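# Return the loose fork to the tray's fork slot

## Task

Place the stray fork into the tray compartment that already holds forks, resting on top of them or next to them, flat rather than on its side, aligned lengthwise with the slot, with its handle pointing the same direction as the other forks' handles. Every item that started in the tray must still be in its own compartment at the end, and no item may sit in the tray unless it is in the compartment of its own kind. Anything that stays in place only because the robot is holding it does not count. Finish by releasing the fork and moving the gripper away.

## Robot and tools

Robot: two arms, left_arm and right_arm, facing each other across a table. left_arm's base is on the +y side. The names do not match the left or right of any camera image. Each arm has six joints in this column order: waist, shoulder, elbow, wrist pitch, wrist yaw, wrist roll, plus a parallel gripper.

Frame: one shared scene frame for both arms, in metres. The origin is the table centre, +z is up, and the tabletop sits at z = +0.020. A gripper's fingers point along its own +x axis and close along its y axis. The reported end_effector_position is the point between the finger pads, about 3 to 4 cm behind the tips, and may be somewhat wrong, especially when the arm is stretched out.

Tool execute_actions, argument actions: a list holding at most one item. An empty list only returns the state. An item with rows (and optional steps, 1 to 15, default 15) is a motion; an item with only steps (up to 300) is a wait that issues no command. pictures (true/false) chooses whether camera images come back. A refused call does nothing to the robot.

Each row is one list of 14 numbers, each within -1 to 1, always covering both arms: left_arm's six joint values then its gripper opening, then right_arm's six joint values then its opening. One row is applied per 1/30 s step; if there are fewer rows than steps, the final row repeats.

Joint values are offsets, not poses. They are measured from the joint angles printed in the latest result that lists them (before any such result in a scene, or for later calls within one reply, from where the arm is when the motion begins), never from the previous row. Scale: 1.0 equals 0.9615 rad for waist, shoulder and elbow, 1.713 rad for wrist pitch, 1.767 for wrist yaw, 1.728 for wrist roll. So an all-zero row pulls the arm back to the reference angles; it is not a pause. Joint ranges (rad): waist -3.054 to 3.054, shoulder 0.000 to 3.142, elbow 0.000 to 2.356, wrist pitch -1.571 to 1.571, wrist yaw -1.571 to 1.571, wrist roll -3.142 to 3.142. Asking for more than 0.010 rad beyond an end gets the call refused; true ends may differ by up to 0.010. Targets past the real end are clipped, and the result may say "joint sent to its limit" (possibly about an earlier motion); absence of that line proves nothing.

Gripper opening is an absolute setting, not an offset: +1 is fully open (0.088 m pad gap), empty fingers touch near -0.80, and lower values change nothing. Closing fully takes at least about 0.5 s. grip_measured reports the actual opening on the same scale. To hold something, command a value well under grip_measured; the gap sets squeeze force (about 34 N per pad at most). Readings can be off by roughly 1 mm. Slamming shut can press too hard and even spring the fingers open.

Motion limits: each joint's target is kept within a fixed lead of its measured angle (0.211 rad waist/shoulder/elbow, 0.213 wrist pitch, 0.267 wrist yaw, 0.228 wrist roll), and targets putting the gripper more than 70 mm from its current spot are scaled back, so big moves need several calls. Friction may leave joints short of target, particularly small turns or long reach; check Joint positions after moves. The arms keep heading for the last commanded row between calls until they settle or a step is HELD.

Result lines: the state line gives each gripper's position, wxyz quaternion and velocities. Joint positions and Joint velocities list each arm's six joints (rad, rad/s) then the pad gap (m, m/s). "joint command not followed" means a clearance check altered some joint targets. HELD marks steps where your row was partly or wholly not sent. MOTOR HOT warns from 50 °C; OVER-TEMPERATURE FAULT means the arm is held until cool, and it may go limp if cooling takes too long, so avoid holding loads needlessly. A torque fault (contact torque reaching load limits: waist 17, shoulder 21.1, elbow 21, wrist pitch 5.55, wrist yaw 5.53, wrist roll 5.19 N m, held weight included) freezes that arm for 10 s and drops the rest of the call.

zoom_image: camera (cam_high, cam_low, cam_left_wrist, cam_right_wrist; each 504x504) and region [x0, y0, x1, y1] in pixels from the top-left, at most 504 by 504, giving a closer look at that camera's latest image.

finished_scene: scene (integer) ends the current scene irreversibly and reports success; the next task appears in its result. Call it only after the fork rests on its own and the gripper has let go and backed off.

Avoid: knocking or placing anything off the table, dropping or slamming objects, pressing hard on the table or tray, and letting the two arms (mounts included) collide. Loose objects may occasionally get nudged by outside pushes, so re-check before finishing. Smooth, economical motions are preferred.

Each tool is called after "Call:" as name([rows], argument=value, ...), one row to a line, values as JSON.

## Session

Call:
execute_actions(actions=[])

Scene clock: 0.00 s of 4000.00 s.
left_arm: end_effector_position=(-0.1554, +0.2430, +0.4168) grip_measured=+0.855 end_effector_quat_wxyz=(+0.547, -0.038, +0.010, -0.836) end_effector_velocity=(-0.002, +0.001, -0.005) end_effector_angular_velocity=(+0.022, -0.002, -0.011) | right_arm: end_effector_position=(+0.0843, -0.3041, +0.3509) grip_measured=+0.822 end_effector_quat_wxyz=(+0.721, +0.517, +0.458, -0.051) end_effector_velocity=(+0.001, +0.000, -0.000) end_effector_angular_velocity=(-0.005, -0.003, +0.012)
Joint positions: left_arm=[-0.007  0.842  0.649  0.246  0.002  0.003  0.081] | right_arm=[ 0.295  1.14   1.163 -1.025  0.658  2.144  0.079]
Joint velocities: left_arm=[-0.002 -0.002 -0.002 -0.022  0.007 -0.007  0.   ] | right_arm=[-0.007 -0.002 -0.002  0.007 -0.007 -0.022 -0.   ]
Heat: left arm: hottest shoulder 31 °C (+0.0 °C/min); right arm: hottest elbow 29 °C (+0.0 °C/min).

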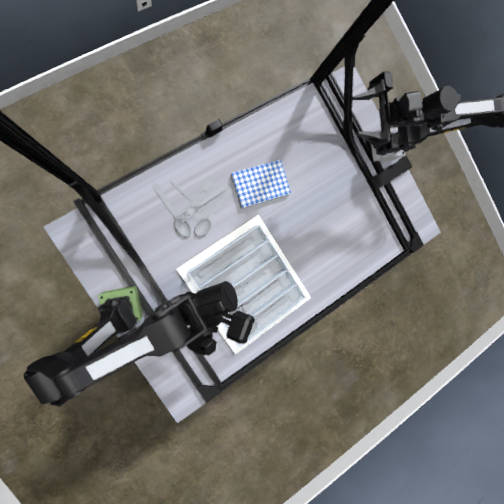

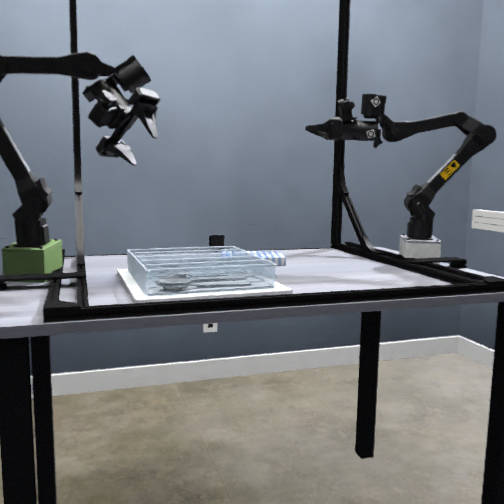

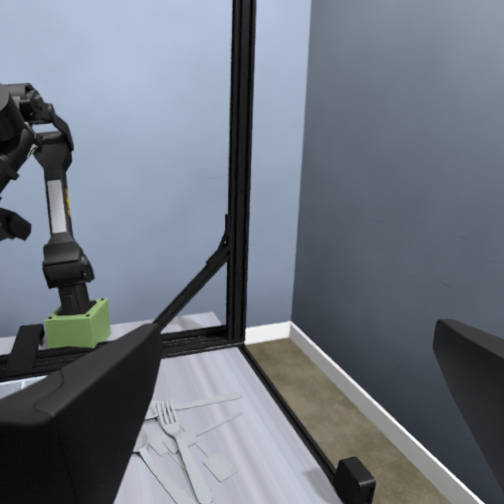

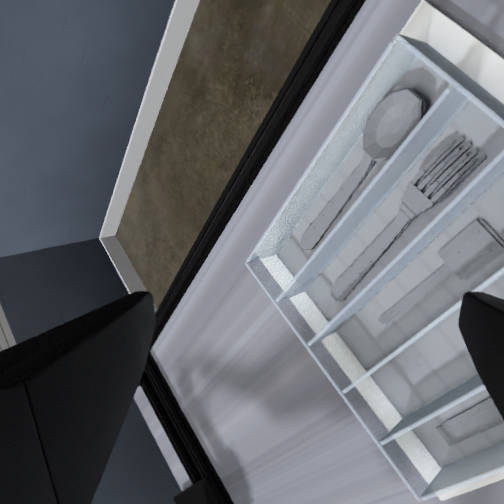

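Call:
zoom_image(camera="cam_high", region=[135, 160, 245, 250])

Call:
zoom_image(camera="cam_high", region=[165, 205, 320, 360])

Call:
zoom_image(camera="cam_left_wrist", region=[110, 380, 270, 504])

Region (135, 160, 245, 250) of cam_high's 504x504 image, scaled by 4.582, with more detail than that image has; it fills the top 412 rows of this view, and the rest is white.

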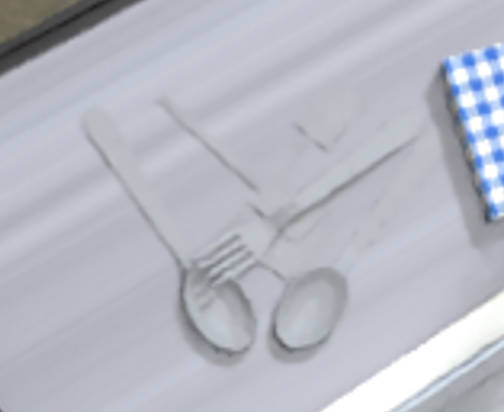

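Region (165, 205, 320, 360) of cam_high's 504x504 image, scaled by 3.252, with more detail than that image has.

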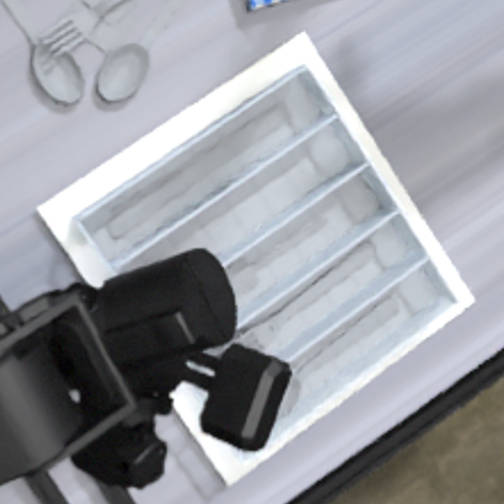

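Region (110, 380, 270, 504) of cam_left_wrist's 504x504 image, scaled by 3.150, with more detail than that image has; it fills the top 391 rows of this view, and the rest is white.

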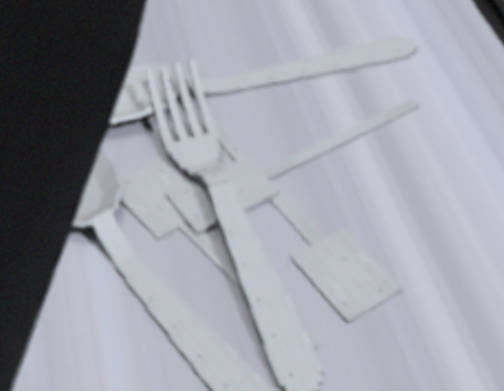

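Call:
execute_actions([
  {"rows": [[0,0,0,0,0,0,0.855,-0.01,0.03,0.02,-0.005,-0.01,-0.03,0.8],[0,0,0,0,0,0,0.855,-0.03,0.08,0.06,-0.012,-0.03,-0.08,0.75],[0,0,0,0,0,0,0.855,-0.06,0.14,0.11,-0.022,-0.05,-0.14,0.7],[0,0,0,0,0,0,0.855,-0.09,0.21,0.16,-0.033,-0.07,-0.21,0.65],[0,0,0,0,0,0,0.855,-0.12,0.28,0.22,-0.045,-0.09,-0.28,0.6],[0,0,0,0,0,0,0.855,-0.16,0.35,0.27,-0.057,-0.11,-0.35,0.55],[0,0,0,0,0,0,0.855,-0.19,0.42,0.33,-0.069,-0.13,-0.42,0.5],[0,0,0,0,0,0,0.855,-0.22,0.49,0.38,-0.081,-0.15,-0.49,0.45],[0,0,0,0,0,0,0.855,-0.26,0.56,0.44,-0.093,-0.18,-0.56,0.4],[0,0,0,0,0,0,0.855,-0.29,0.63,0.49,-0.105,-0.20,-0.63,0.35],[0,0,0,0,0,0,0.855,-0.32,0.70,0.55,-0.117,-0.22,-0.70,0.3],[0,0,0,0,0,0,0.855,-0.36,0.77,0.60,-0.130,-0.24,-0.78,0.3],[0,0,0,0,0,0,0.855,-0.39,0.85,0.66,-0.143,-0.27,-0.85,0.3],[0,0,0,0,0,0,0.855,-0.43,0.93,0.72,-0.156,-0.29,-0.93,0.3],[0,0,0,0,0,0,0.855,-0.4575,1.0,0.775,-0.1686,-0.310,-1.0,0.3]], "steps": 15},
], pictures=false)

Call:
execute_actions([
  {"steps": 22},
], pictures=false)

Scene clock: 120.50 s of 4000.00 s.
left_arm: end_effector_position=(-0.1554, +0.2430, +0.4168) grip_measured=+0.855 end_effector_quat_wxyz=(+0.547, -0.038, +0.010, -0.836) end_effector_velocity=(+0.000, -0.001, -0.001) end_effector_angular_velocity=(+0.016, +0.017, +0.003) | right_arm: end_effector_position=(+0.1592, -0.2074, +0.2929) grip_measured=+0.323 end_effector_quat_wxyz=(+0.761, +0.133, +0.635, +0.007) end_effector_velocity=(+0.296, +0.167, -0.221) end_effector_angular_velocity=(-0.564, +0.904, +1.245)
Joint positions: left_arm=[-0.007  0.842  0.649  0.246  0.002  0.003  0.081] | right_arm=[-0.059  1.827  1.773 -1.257  0.206  1.268  0.055]
Joint velocities: left_arm=[-0.002  0.002  0.002 -0.007 -0.007 -0.022 -0.   ] | right_arm=[-0.974  1.678  1.609 -0.564 -1.092 -1.941 -0.013]
Heat: left arm: hottest elbow 32 °C (+2.0 °C/min); right arm: hottest elbow 34 °C (+1.0 °C/min).
Steps of this call (steps 1 to 90: nothing new was sent; then 117.00 s passed at rest; steps 91 to 105: all 15 steps of this action). Readings (joint positions):
91: left_arm=[-0.007 0.842 0.649 0.246 0.002 0.003] | right_arm=[0.294 1.142 1.164 -1.025 0.657 2.135]
92: left_arm=[-0.007 0.842 0.649 0.246 0.002 0.003] | right_arm=[0.290 1.151 1.172 -1.031 0.648 2.107]
94: left_arm=[-0.007 0.842 0.649 0.246 0.002 0.003] | right_arm=[0.264 1.207 1.223 -1.053 0.604 1.989]
98: left_arm=[-0.007 0.842 0.649 0.246 0.002 0.003] | right_arm=[0.163 1.424 1.406 -1.113 0.480 1.729]
105: the state above

Scene clock: 121.23 s of 4000.00 s.
left_arm: end_effector_position=(-0.1554, +0.2430, +0.4168) grip_measured=+0.855 end_effector_quat_wxyz=(+0.547, -0.038, +0.010, -0.836) end_effector_velocity=(+0.001, +0.001, -0.001) end_effector_angular_velocity=(+0.017, +0.033, +0.003) | right_arm: end_effector_position=(+0.1828, -0.1905, +0.2182) grip_measured=+0.300 end_effector_quat_wxyz=(+0.686, -0.205, +0.661, +0.224) end_effector_velocity=(-0.001, -0.002, +0.000) end_effector_angular_velocity=(-0.010, -0.004, +0.025)
Joint positions: left_arm=[-0.007  0.842  0.649  0.246  0.002  0.003  0.081] | right_arm=[-0.145  2.102  1.904 -1.312  0.115  0.421  0.054]
Joint velocities: left_arm=[-0.002 -0.007 -0.002 -0.007 -0.007 -0.037 -0.   ] | right_arm=[ 0.002 -0.002 -0.002 -0.007  0.007 -0.022 -0.   ]
Heat: left arm: hottest elbow 32 °C (+2.0 °C/min); right arm: hottest elbow 34 °C (+1.0 °C/min).
Steps of this call (steps 1 to 22: the robot went on to your last target). Readings (joint positions):
1: left_arm=[-0.007 0.842 0.649 0.246 0.002 0.003] | right_arm=[-0.089 1.883 1.820 -1.271 0.177 1.203]
2: left_arm=[-0.007 0.842 0.649 0.246 0.002 0.003] | right_arm=[-0.114 1.934 1.853 -1.281 0.160 1.138]
4: left_arm=[-0.007 0.842 0.649 0.246 0.002 0.003] | right_arm=[-0.143 2.015 1.886 -1.294 0.138 1.006]
8: left_arm=[-0.007 0.842 0.649 0.246 0.002 0.003] | right_arm=[-0.150 2.099 1.889 -1.310 0.118 0.747]
22: the state above

Call:
execute_actions([
  {"rows": [[0,0,0,0,0,0,0.855,0,0.004,0,0,0,-0.02,0.3],[0,0,0,0,0,0,0.855,0,0.008,0,0,0,-0.05,0.3],[0,0,0,0,0,0,0.855,0,0.012,0,0,0,-0.09,0.3],[0,0,0,0,0,0,0.855,0,0.016,0,0,0,-0.13,0.3],[0,0,0,0,0,0,0.855,0,0.020,0,0,0,-0.17,0.3],[0,0,0,0,0,0,0.855,0,0.024,0,0,0,-0.21,0.3],[0,0,0,0,0,0,0.855,0,0.028,0,0,-0.002,-0.25,0.3],[0,0,0,0,0,0,0.855,0,0.032,0,0,-0.003,-0.29,0.3],[0,0,0,0,0,0,0.855,0,0.036,0,0,-0.004,-0.33,0.3],[0,0,0,0,0,0,0.855,0,0.040,0,0,-0.004,-0.37,0.3],[0,0,0,0,0,0,0.855,0,0.044,0,0,-0.004,-0.41,0.3],[0,0,0,0,0,0,0.855,0,0.047,0,0,-0.004,-0.45,0.3],[0,0,0,0,0,0,0.855,0,0.049,0,0,-0.004,-0.49,0.3],[0,0,0,0,0,0,0.855,0,0.050,0,0,-0.004,-0.53,0.3],[0,0,0,0,0,0,0.855,0,0.050,0,0,-0.004,-0.570,0.3]], "steps": 15},
], pictures=false)

Call:
execute_actions([
  {"steps": 14},
])

Scene clock: 136.87 s of 4000.00 s.
left_arm: end_effector_position=(-0.1554, +0.2430, +0.4168) grip_measured=+0.855 end_effector_quat_wxyz=(+0.547, -0.038, +0.010, -0.836) end_effector_velocity=(+0.002, -0.001, -0.004) end_effector_angular_velocity=(+0.016, +0.002, +0.018) | right_arm: end_effector_position=(+0.1818, -0.1895, +0.2081) grip_measured=+0.300 end_effector_quat_wxyz=(+0.544, -0.458, +0.531, +0.461) end_effector_velocity=(-0.009, -0.000, -0.035) end_effector_angular_velocity=(-0.106, +0.044, +1.985)
Joint positions: left_arm=[-0.007  0.842  0.649  0.246  0.002  0.003  0.081] | right_arm=[-0.145  2.127  1.904 -1.312  0.112 -0.375  0.054]
Joint velocities: left_arm=[-0.002 -0.002 -0.007 -0.007 -0.022 -0.007 -0.   ] | right_arm=[ 0.002  0.085 -0.002 -0.022 -0.022 -1.971 -0.   ]
Heat: left arm: hottest elbow 32 °C (+1.0 °C/min); right arm: hottest elbow 34 °C (+1.0 °C/min).
Steps of this call (steps 1 to 30: the robot went on to your last target; steps 31 to 90: nothing new was sent; then 12.13 s passed at rest; steps 91 to 105: all 15 steps of this action). Readings (joint positions):
91: left_arm=[-0.007 0.842 0.649 0.246 0.002 0.003] | right_arm=[-0.145 2.102 1.904 -1.312 0.115 0.414]
92: left_arm=[-0.007 0.842 0.649 0.246 0.002 0.003] | right_arm=[-0.145 2.102 1.904 -1.312 0.115 0.395]
94: left_arm=[-0.007 0.842 0.649 0.246 0.002 0.003] | right_arm=[-0.145 2.102 1.904 -1.312 0.115 0.318]
98: left_arm=[-0.007 0.842 0.649 0.246 0.002 0.003] | right_arm=[-0.145 2.103 1.904 -1.312 0.114 0.081]
105: the state above

Scene clock: 137.33 s of 4000.00 s.
left_arm: end_effector_position=(-0.1554, +0.2430, +0.4168) grip_measured=+0.855 end_effector_quat_wxyz=(+0.547, -0.038, +0.010, -0.836) end_effector_velocity=(-0.000, +0.000, -0.008) end_effector_angular_velocity=(+0.022, -0.017, +0.004) | right_arm: end_effector_position=(+0.1815, -0.1894, +0.2061) grip_measured=+0.300 end_effector_quat_wxyz=(+0.498, -0.507, +0.487, +0.508) end_effector_velocity=(+0.000, +0.001, +0.000) end_effector_angular_velocity=(+0.010, +0.003, +0.004)
Joint positions: left_arm=[-0.007  0.842  0.649  0.246  0.002  0.003  0.081] | right_arm=[-0.145  2.132  1.904 -1.312  0.112 -0.56   0.054]
Joint velocities: left_arm=[-0.002 -0.002 -0.007 -0.022 -0.007  0.007 -0.   ] | right_arm=[-0.002 -0.002 -0.002  0.007 -0.007 -0.007  0.   ]
Heat: left arm: hottest elbow 32 °C (+1.0 °C/min); right arm: hottest elbow 34 °C (+1.0 °C/min).
Steps of this call (steps 1 to 14: the robot went on to your last target). Readings (joint positions):
1: left_arm=[-0.007 0.842 0.649 0.246 0.002 0.003] | right_arm=[-0.145 2.130 1.904 -1.312 0.112 -0.433]
2: left_arm=[-0.007 0.842 0.649 0.246 0.002 0.003] | right_arm=[-0.145 2.131 1.904 -1.312 0.112 -0.476]
4: left_arm=[-0.007 0.842 0.649 0.246 0.002 0.003] | right_arm=[-0.145 2.132 1.904 -1.312 0.112 -0.522]
8: left_arm=[-0.007 0.842 0.649 0.246 0.002 0.003] | right_arm=[-0.145 2.132 1.904 -1.312 0.112 -0.552]
14: the state above

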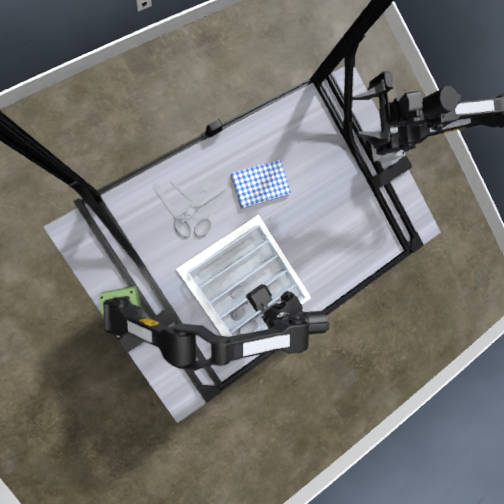

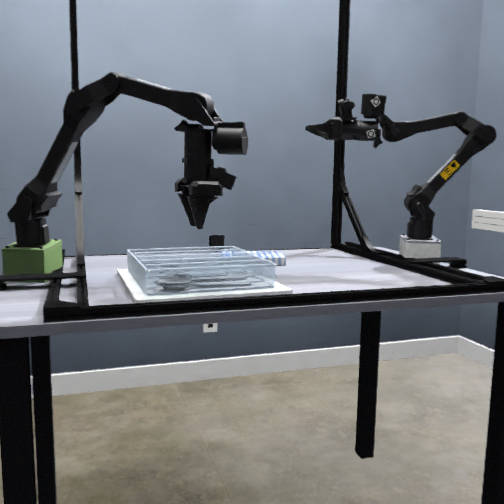

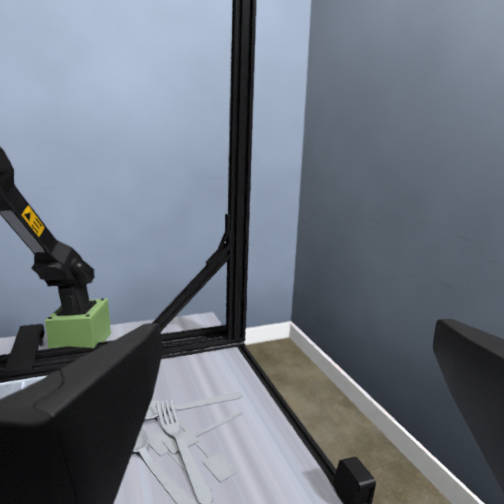

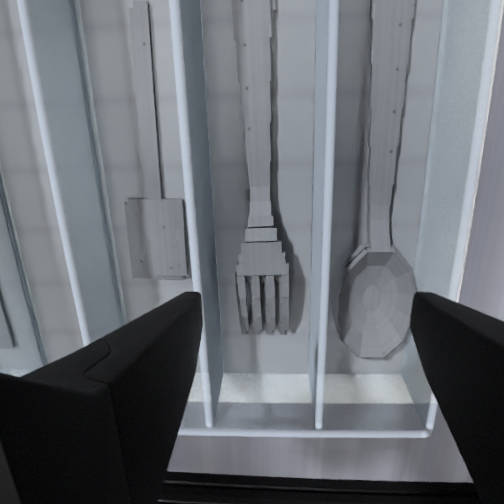

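Call:
execute_actions([
  {"rows": [[0,0,0,0,0,0,0.855,0.02,0.003,-0.005,0.002,0,0.01,0.3],[0,0,0,0,0,0,0.855,0.06,0.007,-0.014,0.007,-0.001,0.03,0.28],[0,0,0,0,0,0,0.855,0.12,0.013,-0.028,0.013,-0.003,0.065,0.26],[0,0,0,0,0,0,0.855,0.19,0.020,-0.044,0.021,-0.004,0.10,0.24],[0,0,0,0,0,0,0.855,0.26,0.027,-0.060,0.029,-0.006,0.14,0.22],[0,0,0,0,0,0,0.855,0.33,0.034,-0.077,0.036,-0.007,0.18,0.2],[0,0,0,0,0,0,0.855,0.40,0.041,-0.093,0.044,-0.009,0.215,0.18],[0,0,0,0,0,0,0.855,0.47,0.048,-0.109,0.052,-0.010,0.25,0.16],[0,0,0,0,0,0,0.855,0.54,0.055,-0.125,0.060,-0.012,0.29,0.14],[0,0,0,0,0,0,0.855,0.61,0.062,-0.141,0.067,-0.013,0.33,0.12],[0,0,0,0,0,0,0.855,0.68,0.069,-0.158,0.075,-0.015,0.365,0.1],[0,0,0,0,0,0,0.855,0.75,0.076,-0.174,0.083,-0.016,0.40,0.1],[0,0,0,0,0,0,0.855,0.82,0.083,-0.190,0.090,-0.018,0.44,0.1],[0,0,0,0,0,0,0.855,0.89,0.091,-0.207,0.098,-0.019,0.48,0.1],[0,0,0,0,0,0,0.855,0.964,0.098,-0.2234,0.1062,-0.0208,0.516,0.1]], "steps": 15},
], pictures=false)

Call:
execute_actions([
  {"steps": 22},
])

Scene clock: 179.10 s of 4000.00 s.
left_arm: end_effector_position=(-0.1554, +0.2430, +0.4168) grip_measured=+0.855 end_effector_quat_wxyz=(+0.547, -0.038, +0.010, -0.836) end_effector_velocity=(+0.001, +0.001, -0.001) end_effector_angular_velocity=(+0.011, +0.019, +0.004) | right_arm: end_effector_position=(-0.0252, -0.1256, +0.1806) grip_measured=+0.109 end_effector_quat_wxyz=(+0.510, -0.484, +0.501, +0.505) end_effector_velocity=(-0.555, -0.010, -0.138) end_effector_angular_velocity=(-0.178, +0.076, -0.052)
Joint positions: left_arm=[-0.007  0.842  0.649  0.246  0.002  0.003  0.081] | right_arm=[ 0.361  2.172  1.772 -1.18   0.091 -0.     0.044]
Joint velocities: left_arm=[-0.002 -0.007 -0.002 -0.007 -0.007 -0.022  0.   ] | right_arm=[ 1.263  0.203 -0.452  0.359 -0.081  1.341 -0.005]
Heat: left arm: hottest elbow 32 °C (+0.0 °C/min); right arm: hottest elbow 33 °C (-1.0 °C/min).
Steps of this call (steps 1 to 30: the robot went on to your last target; steps 31 to 90: nothing new was sent; then 38.27 s passed at rest; steps 91 to 105: all 15 steps of this action). Readings (joint positions):
91: left_arm=[-0.007 0.842 0.649 0.246 0.002 0.003] | right_arm=[-0.144 2.133 1.904 -1.312 0.111 -0.560]
92: left_arm=[-0.007 0.842 0.649 0.246 0.002 0.003] | right_arm=[-0.141 2.133 1.904 -1.311 0.111 -0.550]
94: left_arm=[-0.007 0.842 0.649 0.246 0.002 0.003] | right_arm=[-0.108 2.133 1.898 -1.297 0.113 -0.489]
98: left_arm=[-0.007 0.842 0.649 0.246 0.002 0.003] | right_arm=[0.057 2.136 1.866 -1.261 0.108 -0.318]
105: the state above

Scene clock: 179.83 s of 4000.00 s.
left_arm: end_effector_position=(-0.1554, +0.2430, +0.4168) grip_measured=+0.855 end_effector_quat_wxyz=(+0.547, -0.038, +0.010, -0.836) end_effector_velocity=(+0.003, +0.000, -0.001) end_effector_angular_velocity=(+0.013, +0.020, +0.018) | right_arm: end_effector_position=(-0.1971, -0.1621, +0.1651) grip_measured=+0.100 end_effector_quat_wxyz=(+0.481, -0.513, +0.483, +0.522) end_effector_velocity=(+0.001, -0.002, +0.000) end_effector_angular_velocity=(-0.004, -0.010, -0.004)
Joint positions: left_arm=[-0.007  0.842  0.649  0.246  0.002  0.003  0.081] | right_arm=[ 0.779  2.208  1.703 -1.132  0.072  0.328  0.044]
Joint velocities: left_arm=[-0.002 -0.007 -0.002 -0.007 -0.022 -0.022 -0.   ] | right_arm=[ 0.002 -0.002 -0.002 -0.007  0.007  0.007 -0.001]
Heat: left arm: hottest elbow 33 °C (+1.0 °C/min); right arm: hottest elbow 33 °C (-1.0 °C/min).
Steps of this call (steps 1 to 22: the robot went on to your last target). Readings (joint positions):
1: left_arm=[-0.007 0.842 0.649 0.246 0.002 0.003] | right_arm=[0.403 2.179 1.759 -1.169 0.089 0.046]
2: left_arm=[-0.007 0.842 0.649 0.246 0.002 0.003] | right_arm=[0.447 2.185 1.746 -1.160 0.087 0.093]
4: left_arm=[-0.007 0.842 0.649 0.246 0.002 0.003] | right_arm=[0.534 2.197 1.728 -1.149 0.085 0.184]
8: left_arm=[-0.007 0.842 0.649 0.246 0.002 0.003] | right_arm=[0.719 2.208 1.709 -1.135 0.078 0.290]
22: the state above

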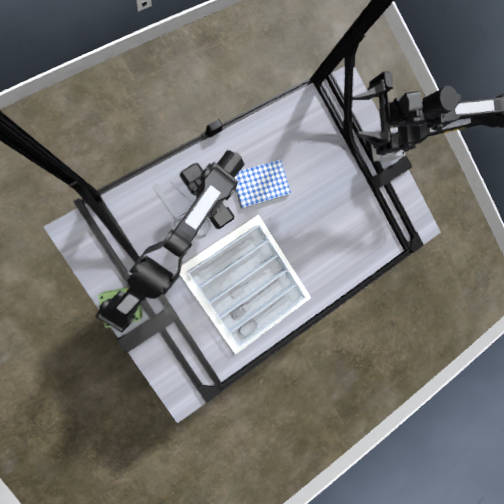

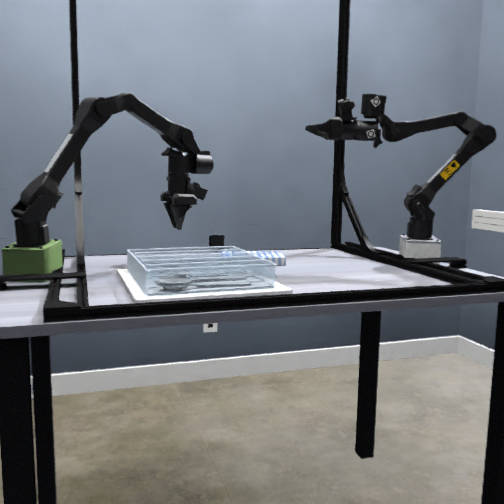

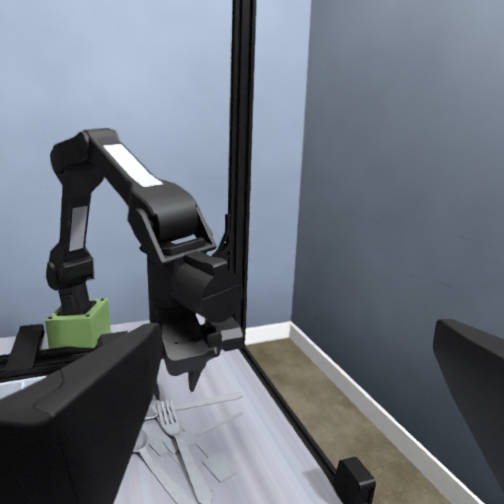

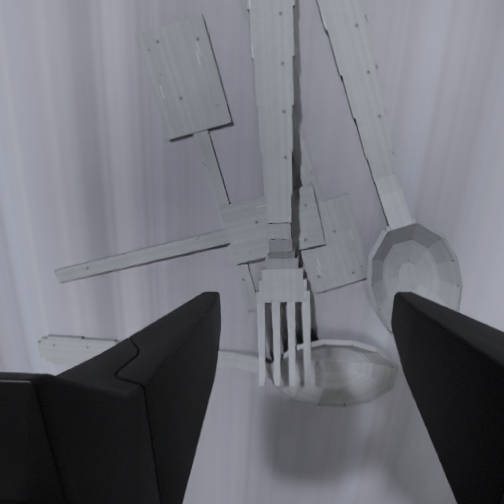

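Call:
zoom_image(camera="cam_right_wrist", region=[130, 0, 470, 410])

Call:
zoom_image(camera="cam_right_wrist", region=[190, 60, 390, 310])

Region (130, 0, 470, 410) of cam_right_wrist's 504x504 image, scaled by 1.229, with more detail than that image has; it fills the left 418 columns of this view, and the rest is white.

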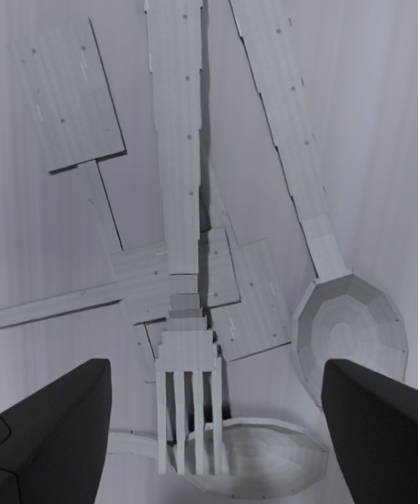

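Region (190, 60, 390, 310) of cam_right_wrist's 504x504 image, scaled by 2.016, with more detail than that image has; it fills the left 403 columns of this view, and the rest is white.

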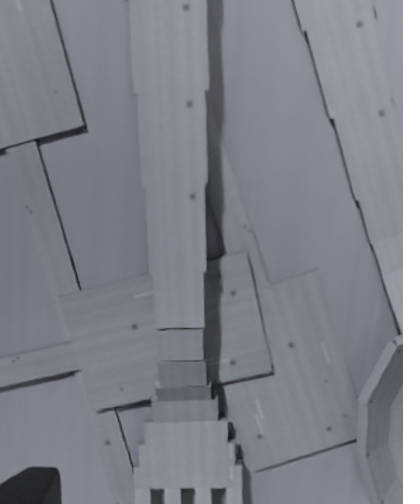

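Call:
execute_actions([
  {"rows": [[0,0,0,0,0,0,0.855,-0.001,0.008,-0.002,0.002,0,-0.001,0.08],[0,0,0,0,0,0,0.855,-0.002,0.018,-0.004,0.006,0.001,-0.003,0.05],[0,0,0,0,0,0,0.855,-0.003,0.031,-0.006,0.012,0.001,-0.005,0.02],[0,0,0,0,0,0,0.855,-0.004,0.047,-0.008,0.020,0.002,-0.008,-0.01],[0,0,0,0,0,0,0.855,-0.005,0.065,-0.010,0.030,0.002,-0.011,-0.04],[0,0,0,0,0,0,0.855,-0.006,0.084,-0.012,0.040,0.003,-0.014,-0.07],[0,0,0,0,0,0,0.855,-0.008,0.103,-0.014,0.050,0.003,-0.017,-0.10],[0,0,0,0,0,0,0.855,-0.009,0.122,-0.016,0.060,0.004,-0.020,-0.13],[0,0,0,0,0,0,0.855,-0.010,0.139,-0.018,0.069,0.005,-0.023,-0.16],[0,0,0,0,0,0,0.855,-0.011,0.154,-0.020,0.077,0.005,-0.025,-0.19],[0,0,0,0,0,0,0.855,-0.012,0.166,-0.021,0.083,0.006,-0.027,-0.21],[0,0,0,0,0,0,0.855,-0.0125,0.175,-0.022,0.088,0.006,-0.028,-0.23],[0,0,0,0,0,0,0.855,-0.0125,0.1793,-0.0226,0.0905,0.006,-0.029,-0.23]], "steps": 15},
], pictures=false)

Call:
execute_actions([
  {"steps": 12},
])

Scene clock: 224.23 s of 4000.00 s.
left_arm: end_effector_position=(-0.1554, +0.2430, +0.4170) grip_measured=+0.855 end_effector_quat_wxyz=(+0.547, -0.038, +0.009, -0.836) end_effector_velocity=(+0.004, -0.001, -0.005) end_effector_angular_velocity=(+0.019, -0.015, +0.023) | right_arm: end_effector_position=(-0.2038, -0.1473, +0.1010) grip_measured=-0.213 end_effector_quat_wxyz=(+0.470, -0.529, +0.475, +0.522) end_effector_velocity=(+0.007, -0.015, -0.094) end_effector_angular_velocity=(-0.136, -0.062, +0.032)
Joint positions: left_arm=[-0.007  0.842  0.65   0.246  0.002  0.003  0.081] | right_arm=[ 0.77   2.361  1.69  -0.99   0.077  0.285  0.029]
Joint velocities: left_arm=[ 0.002 -0.002 -0.002 -0.022 -0.022  0.007 -0.   ] | right_arm=[-0.017  0.193 -0.066  0.11   0.007 -0.037 -0.01 ]
Heat: left arm: hottest elbow 33 °C (+1.0 °C/min); right arm: hottest elbow 32 °C (-1.0 °C/min).
Steps of this call (steps 1 to 30: the robot went on to your last target; steps 31 to 90: nothing new was sent; then 40.90 s passed at rest; steps 91 to 105: all 15 steps of this action). Readings (joint positions):
91: left_arm=[-0.007 0.842 0.650 0.246 0.002 0.003] | right_arm=[0.780 2.209 1.702 -1.132 0.072 0.328]
92: left_arm=[-0.007 0.842 0.650 0.246 0.002 0.003] | right_arm=[0.780 2.209 1.702 -1.130 0.072 0.328]
94: left_arm=[-0.007 0.842 0.650 0.246 0.002 0.003] | right_arm=[0.780 2.213 1.702 -1.120 0.072 0.326]
98: left_arm=[-0.007 0.842 0.650 0.246 0.002 0.003] | right_arm=[0.778 2.254 1.702 -1.068 0.072 0.309]
105: the state above

Scene clock: 224.63 s of 4000.00 s.
left_arm: end_effector_position=(-0.1554, +0.2430, +0.4170) grip_measured=+0.855 end_effector_quat_wxyz=(+0.547, -0.038, +0.009, -0.836) end_effector_velocity=(+0.001, +0.001, +0.003) end_effector_angular_velocity=(-0.008, +0.012, +0.005) | right_arm: end_effector_position=(-0.2039, -0.1467, +0.0972) grip_measured=-0.230 end_effector_quat_wxyz=(+0.470, -0.530, +0.474, +0.523) end_effector_velocity=(-0.000, +0.001, +0.000) end_effector_angular_velocity=(+0.004, +0.010, +0.019)
Joint positions: left_arm=[-0.007  0.842  0.65   0.246  0.002  0.003  0.081] | right_arm=[ 0.769  2.368  1.687 -0.978  0.078  0.281  0.028]
Joint velocities: left_arm=[-0.002 -0.007 -0.002  0.007 -0.007 -0.007 -0.   ] | right_arm=[-0.002 -0.002 -0.002  0.007 -0.007 -0.022 -0.   ]
Heat: left arm: hottest elbow 33 °C (+1.0 °C/min); right arm: hottest elbow 32 °C (-1.0 °C/min).
Steps of this call (steps 1 to 12: the robot went on to your last target). Readings (joint positions):
1: left_arm=[-0.007 0.842 0.650 0.246 0.002 0.003] | right_arm=[0.770 2.366 1.688 -0.987 0.078 0.284]
2: left_arm=[-0.007 0.842 0.650 0.246 0.002 0.003] | right_arm=[0.769 2.368 1.687 -0.985 0.078 0.283]
4: left_arm=[-0.007 0.842 0.650 0.246 0.002 0.003] | right_arm=[0.769 2.368 1.687 -0.981 0.078 0.282]
8: left_arm=[-0.007 0.842 0.650 0.246 0.002 0.003] | right_arm=[0.769 2.368 1.687 -0.978 0.078 0.281]
12: the state above

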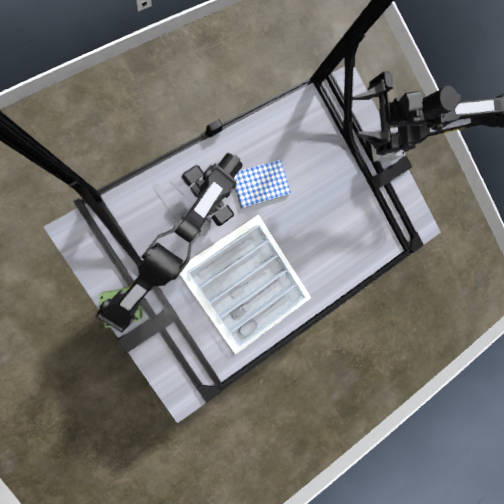

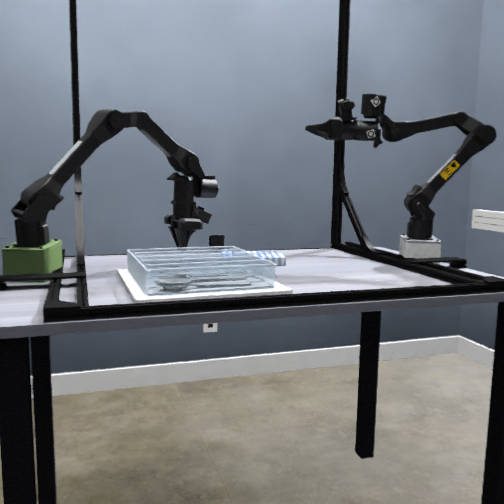

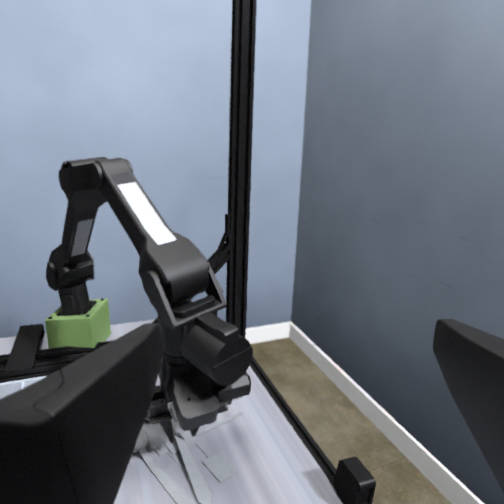

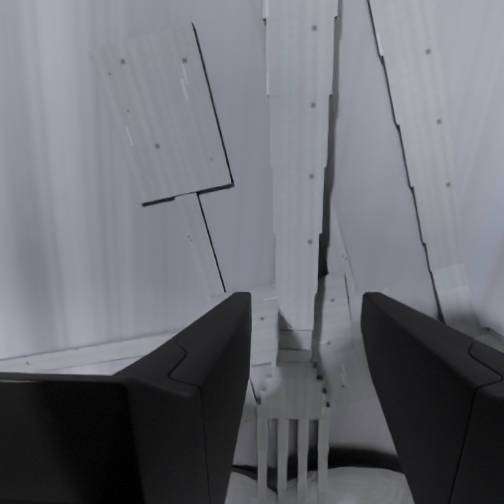

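Call:
execute_actions(actions=[])

Scene clock: 243.00 s of 4000.00 s.
left_arm: end_effector_position=(-0.1554, +0.2430, +0.4170) grip_measured=+0.855 end_effector_quat_wxyz=(+0.547, -0.038, +0.009, -0.836) end_effector_velocity=(+0.002, -0.001, -0.008) end_effector_angular_velocity=(+0.023, -0.017, +0.018) | right_arm: end_effector_position=(-0.2040, -0.1466, +0.0970) grip_measured=-0.230 end_effector_quat_wxyz=(+0.470, -0.530, +0.474, +0.523) end_effector_velocity=(+0.003, -0.001, +0.000) end_effector_angular_velocity=(-0.004, -0.009, +0.006)
Joint positions: left_arm=[-0.007  0.842  0.65   0.246  0.002  0.003  0.081] | right_arm=[ 0.769  2.369  1.687 -0.978  0.078  0.281  0.028]
Joint velocities: left_arm=[-0.002 -0.002 -0.007 -0.022 -0.022  0.007 -0.   ] | right_arm=[-0.002 -0.002 -0.002 -0.007  0.007 -0.007 -0.   ]
Heat: left arm: hottest elbow 33 °C (+0.0 °C/min); right arm: hottest shoulder 32 °C (-1.0 °C/min).
Steps of this call (steps 1 to 30: the robot went on to your last target; steps 31 to 90: nothing new was sent; then 15.37 s passed at rest). Readings (joint positions):
1: left_arm=[-0.007 0.842 0.650 0.246 0.002 0.003] | right_arm=[0.769 2.368 1.687 -0.978 0.078 0.281]
2: left_arm=[-0.007 0.842 0.650 0.246 0.002 0.003] | right_arm=[0.769 2.368 1.687 -0.978 0.078 0.281]
4: left_arm=[-0.007 0.842 0.650 0.246 0.002 0.003] | right_arm=[0.769 2.368 1.687 -0.978 0.078 0.281]
8: left_arm=[-0.007 0.842 0.650 0.246 0.002 0.003] | right_arm=[0.769 2.368 1.687 -0.978 0.078 0.281]
90: the state above
All arms were judged still, so your last target was given up. Only a new action makes them travel on or press farther. Fingers that are still opening or closing keep moving.

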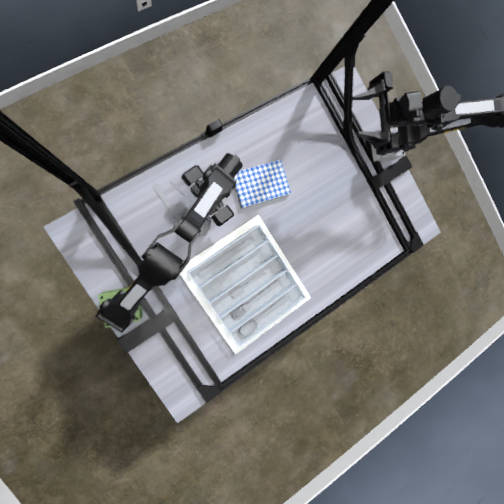

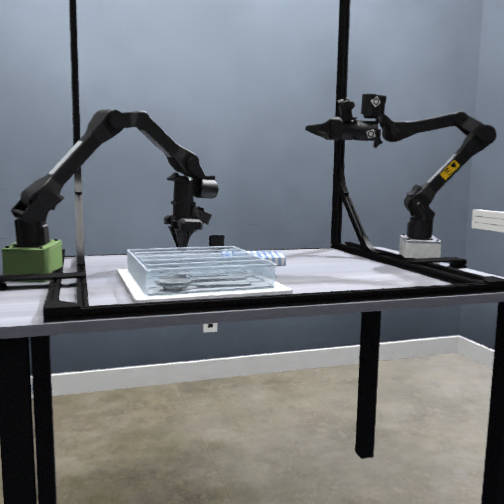

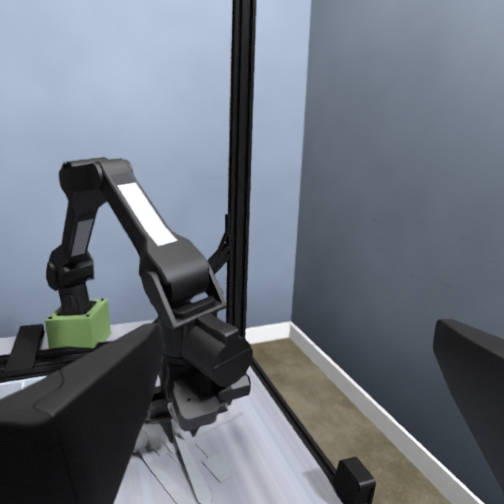

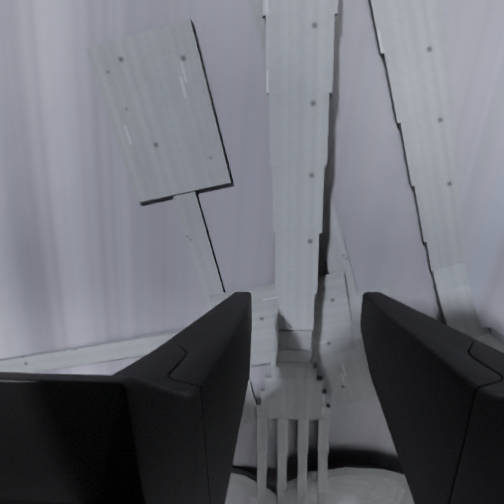

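Call:
zoom_image(camera="cam_right_wrist", region=[180, 130, 440, 390])

Region (180, 130, 440, 390) of cam_right_wrist's 504x504 image, scaled by 1.938, with more detail than that image has.

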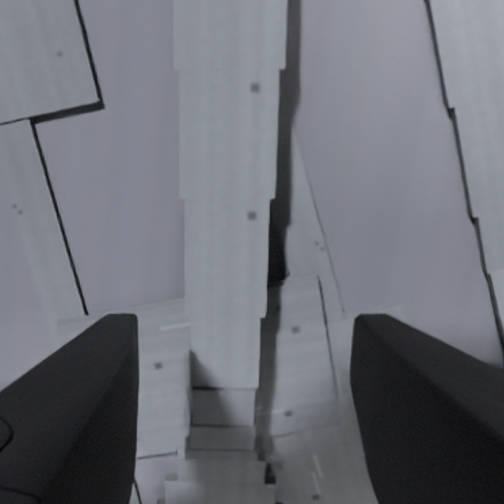

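Call:
zoom_image(camera="cam_low", region=[130, 170, 240, 280])

Call:
zoom_image(camera="cam_left_wrist", region=[110, 350, 264, 504])

Region (130, 170, 240, 280) of cam_low's 504x504 image, scaled by 4.582, with more detail than that image has.

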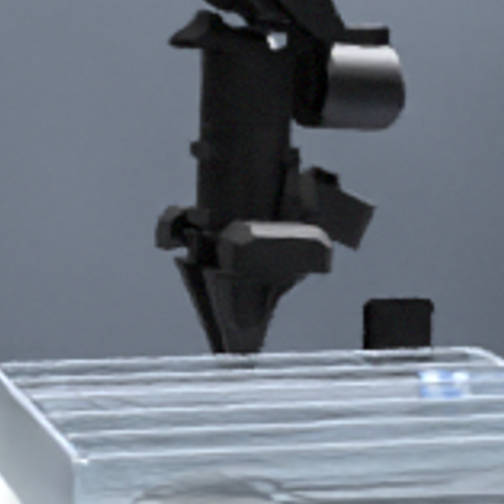

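Region (110, 350, 264, 504) of cam_left_wrist's 504x504 image, scaled by 3.273, with more detail than that image has.

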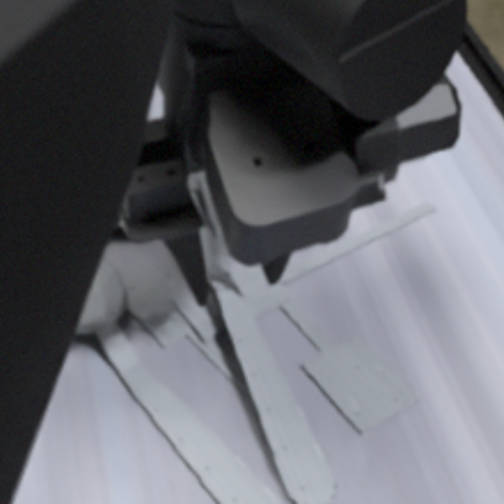

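Call:
zoom_image(camera="cam_right_wrist", region=[200, 324, 420, 504])

Region (200, 324, 420, 504) of cam_right_wrist's 504x504 image, scaled by 2.291, with more detail than that image has; it fills the top 412 rows of this view, and the rest is white.

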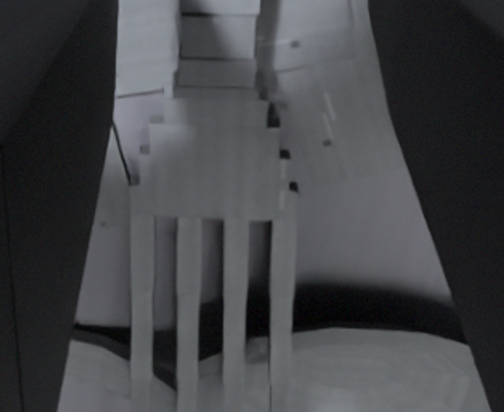

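Call:
execute_actions([
  {"rows": [[0,0,0,0,0,0,0.855, 0,0.003,-0.001,0.002,0.0005,0,-0.23],[0,0,0,0,0,0,0.855, 0,0.007,-0.003,0.005,0.001,0,-0.23],[0,0,0,0,0,0,0.855, 0,0.012,-0.005,0.009,0.0015,0,-0.23],[0,0,0,0,0,0,0.855, 0,0.017,-0.008,0.013,0.002,0,-0.23],[0,0,0,0,0,0,0.855, 0,0.023,-0.010,0.017,0.0025,0,-0.23],[0,0,0,0,0,0,0.855, 0,0.029,-0.013,0.022,0.003,0,-0.23],[0,0,0,0,0,0,0.855, 0,0.035,-0.016,0.026,0.0035,0,-0.23],[0,0,0,0,0,0,0.855, 0,0.040,-0.018,0.030,0.004,0,-0.23],[0,0,0,0,0,0,0.855, 0,0.045,-0.021,0.034,0.0045,0,-0.23],[0,0,0,0,0,0,0.855, 0,0.050,-0.023,0.038,0.005,0,-0.23],[0,0,0,0,0,0,0.855, 0,0.054,-0.025,0.041,0.0055,0,-0.23],[0,0,0,0,0,0,0.855, 0,0.057,-0.026,0.044,0.006,0,-0.23],[0,0,0,0,0,0,0.855, 0,0.060,-0.028,0.046,0.0065,0,-0.23],[0,0,0,0,0,0,0.855, 0,0.062,-0.029,0.0475,0.0068,0,-0.23],[0,0,0,0,0,0,0.855, 0,0.063,-0.029,0.048,0.0068,0,-0.23]], "steps": 15},
], pictures=false)

Call:
execute_actions([
  {"steps": 15},
])

Scene clock: 347.33 s of 4000.00 s.
left_arm: end_effector_position=(-0.1554, +0.2430, +0.4170) grip_measured=+0.855 end_effector_quat_wxyz=(+0.547, -0.038, +0.009, -0.836) end_effector_velocity=(+0.004, -0.001, -0.002) end_effector_angular_velocity=(+0.006, -0.009, +0.024) | right_arm: end_effector_position=(-0.2072, -0.1399, +0.0795) grip_measured=-0.230 end_effector_quat_wxyz=(+0.476, -0.523, +0.469, +0.529) end_effector_velocity=(+0.007, -0.024, -0.065) end_effector_angular_velocity=(-0.121, -0.058, +0.015)
Joint positions: left_arm=[-0.007  0.842  0.65   0.246  0.002  0.003  0.081] | right_arm=[ 0.769  2.404  1.673 -0.906  0.084  0.281  0.028]
Joint velocities: left_arm=[ 0.002 -0.002 -0.002 -0.007 -0.022  0.007 -0.   ] | right_arm=[-0.002  0.12  -0.066  0.051  0.007 -0.007 -0.   ]
Heat: left arm: hottest elbow 34 °C (+0.0 °C/min); right arm: hottest shoulder 35 °C (+1.0 °C/min).
Steps of this call (steps 1 to 90: nothing new was sent; then 100.83 s passed at rest; steps 91 to 105: all 15 steps of this action). Readings (joint positions):
91: left_arm=[-0.007 0.842 0.650 0.246 0.002 0.003] | right_arm=[0.769 2.369 1.687 -0.978 0.078 0.281]
92: left_arm=[-0.007 0.842 0.650 0.246 0.002 0.003] | right_arm=[0.769 2.369 1.687 -0.977 0.078 0.281]
94: left_arm=[-0.007 0.842 0.650 0.246 0.002 0.003] | right_arm=[0.769 2.369 1.687 -0.970 0.078 0.281]
98: left_arm=[-0.007 0.842 0.650 0.246 0.002 0.003] | right_arm=[0.769 2.373 1.687 -0.944 0.079 0.281]
105: the state above

Scene clock: 347.83 s of 4000.00 s.
left_arm: end_effector_position=(-0.1554, +0.2430, +0.4170) grip_measured=+0.855 end_effector_quat_wxyz=(+0.547, -0.038, +0.009, -0.836) end_effector_velocity=(-0.001, +0.001, +0.000) end_effector_angular_velocity=(-0.001, -0.008, -0.009) | right_arm: end_effector_position=(-0.2071, -0.1406, +0.0753) grip_measured=-0.230 end_effector_quat_wxyz=(+0.475, -0.525, +0.469, +0.528) end_effector_velocity=(+0.001, -0.002, +0.000) end_effector_angular_velocity=(-0.010, +0.004, +0.006)
Joint positions: left_arm=[-0.007  0.842  0.65   0.246  0.002  0.003  0.081] | right_arm=[ 0.769  2.411  1.669 -0.898  0.086  0.281  0.028]
Joint velocities: left_arm=[-0.002 -0.002  0.002 -0.007  0.007  0.007 -0.   ] | right_arm=[-0.002 -0.002 -0.002 -0.007 -0.007 -0.007 -0.   ]
Heat: left arm: hottest elbow 34 °C (+0.0 °C/min); right arm: hottest shoulder 35 °C (+1.0 °C/min).
Steps of this call (steps 1 to 15: the robot went on to your last target). Readings (joint positions):
1: left_arm=[-0.007 0.842 0.650 0.246 0.002 0.003] | right_arm=[0.769 2.407 1.671 -0.903 0.085 0.281]
2: left_arm=[-0.007 0.842 0.650 0.246 0.002 0.003] | right_arm=[0.769 2.409 1.670 -0.902 0.085 0.281]
4: left_arm=[-0.007 0.842 0.650 0.246 0.002 0.003] | right_arm=[0.769 2.411 1.669 -0.900 0.085 0.281]
8: left_arm=[-0.007 0.842 0.650 0.246 0.002 0.003] | right_arm=[0.769 2.411 1.669 -0.898 0.086 0.281]
15: the state above
All arms were judged still, so your last target was given up. Only a new action makes them travel on or press farther. Fingers that are still opening or closing keep moving.

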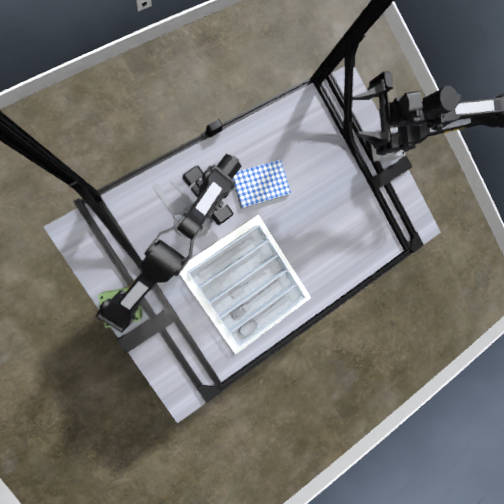

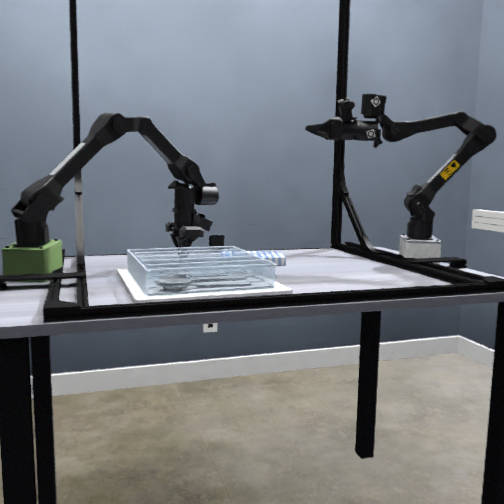

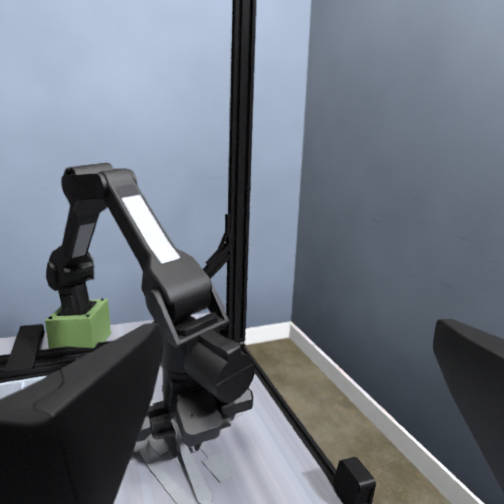

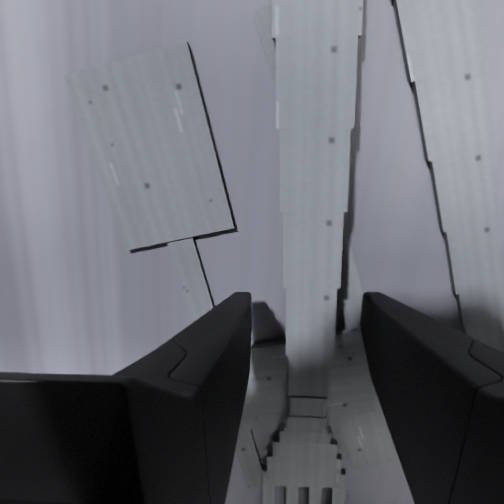

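Call:
zoom_image(camera="cam_right_wrist", region=[220, 240, 400, 420])

Region (220, 240, 400, 420) of cam_right_wrist's 504x504 image, scaled by 2.800, with more detail than that image has.

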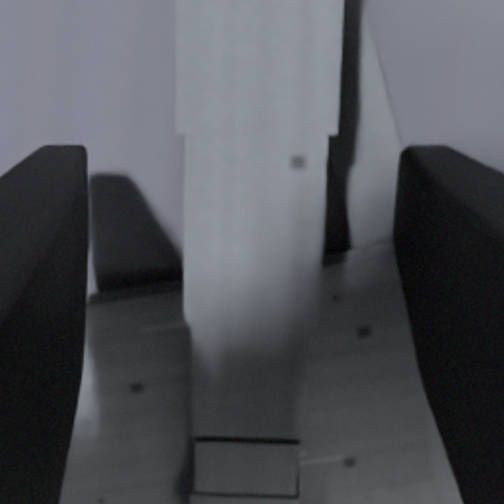

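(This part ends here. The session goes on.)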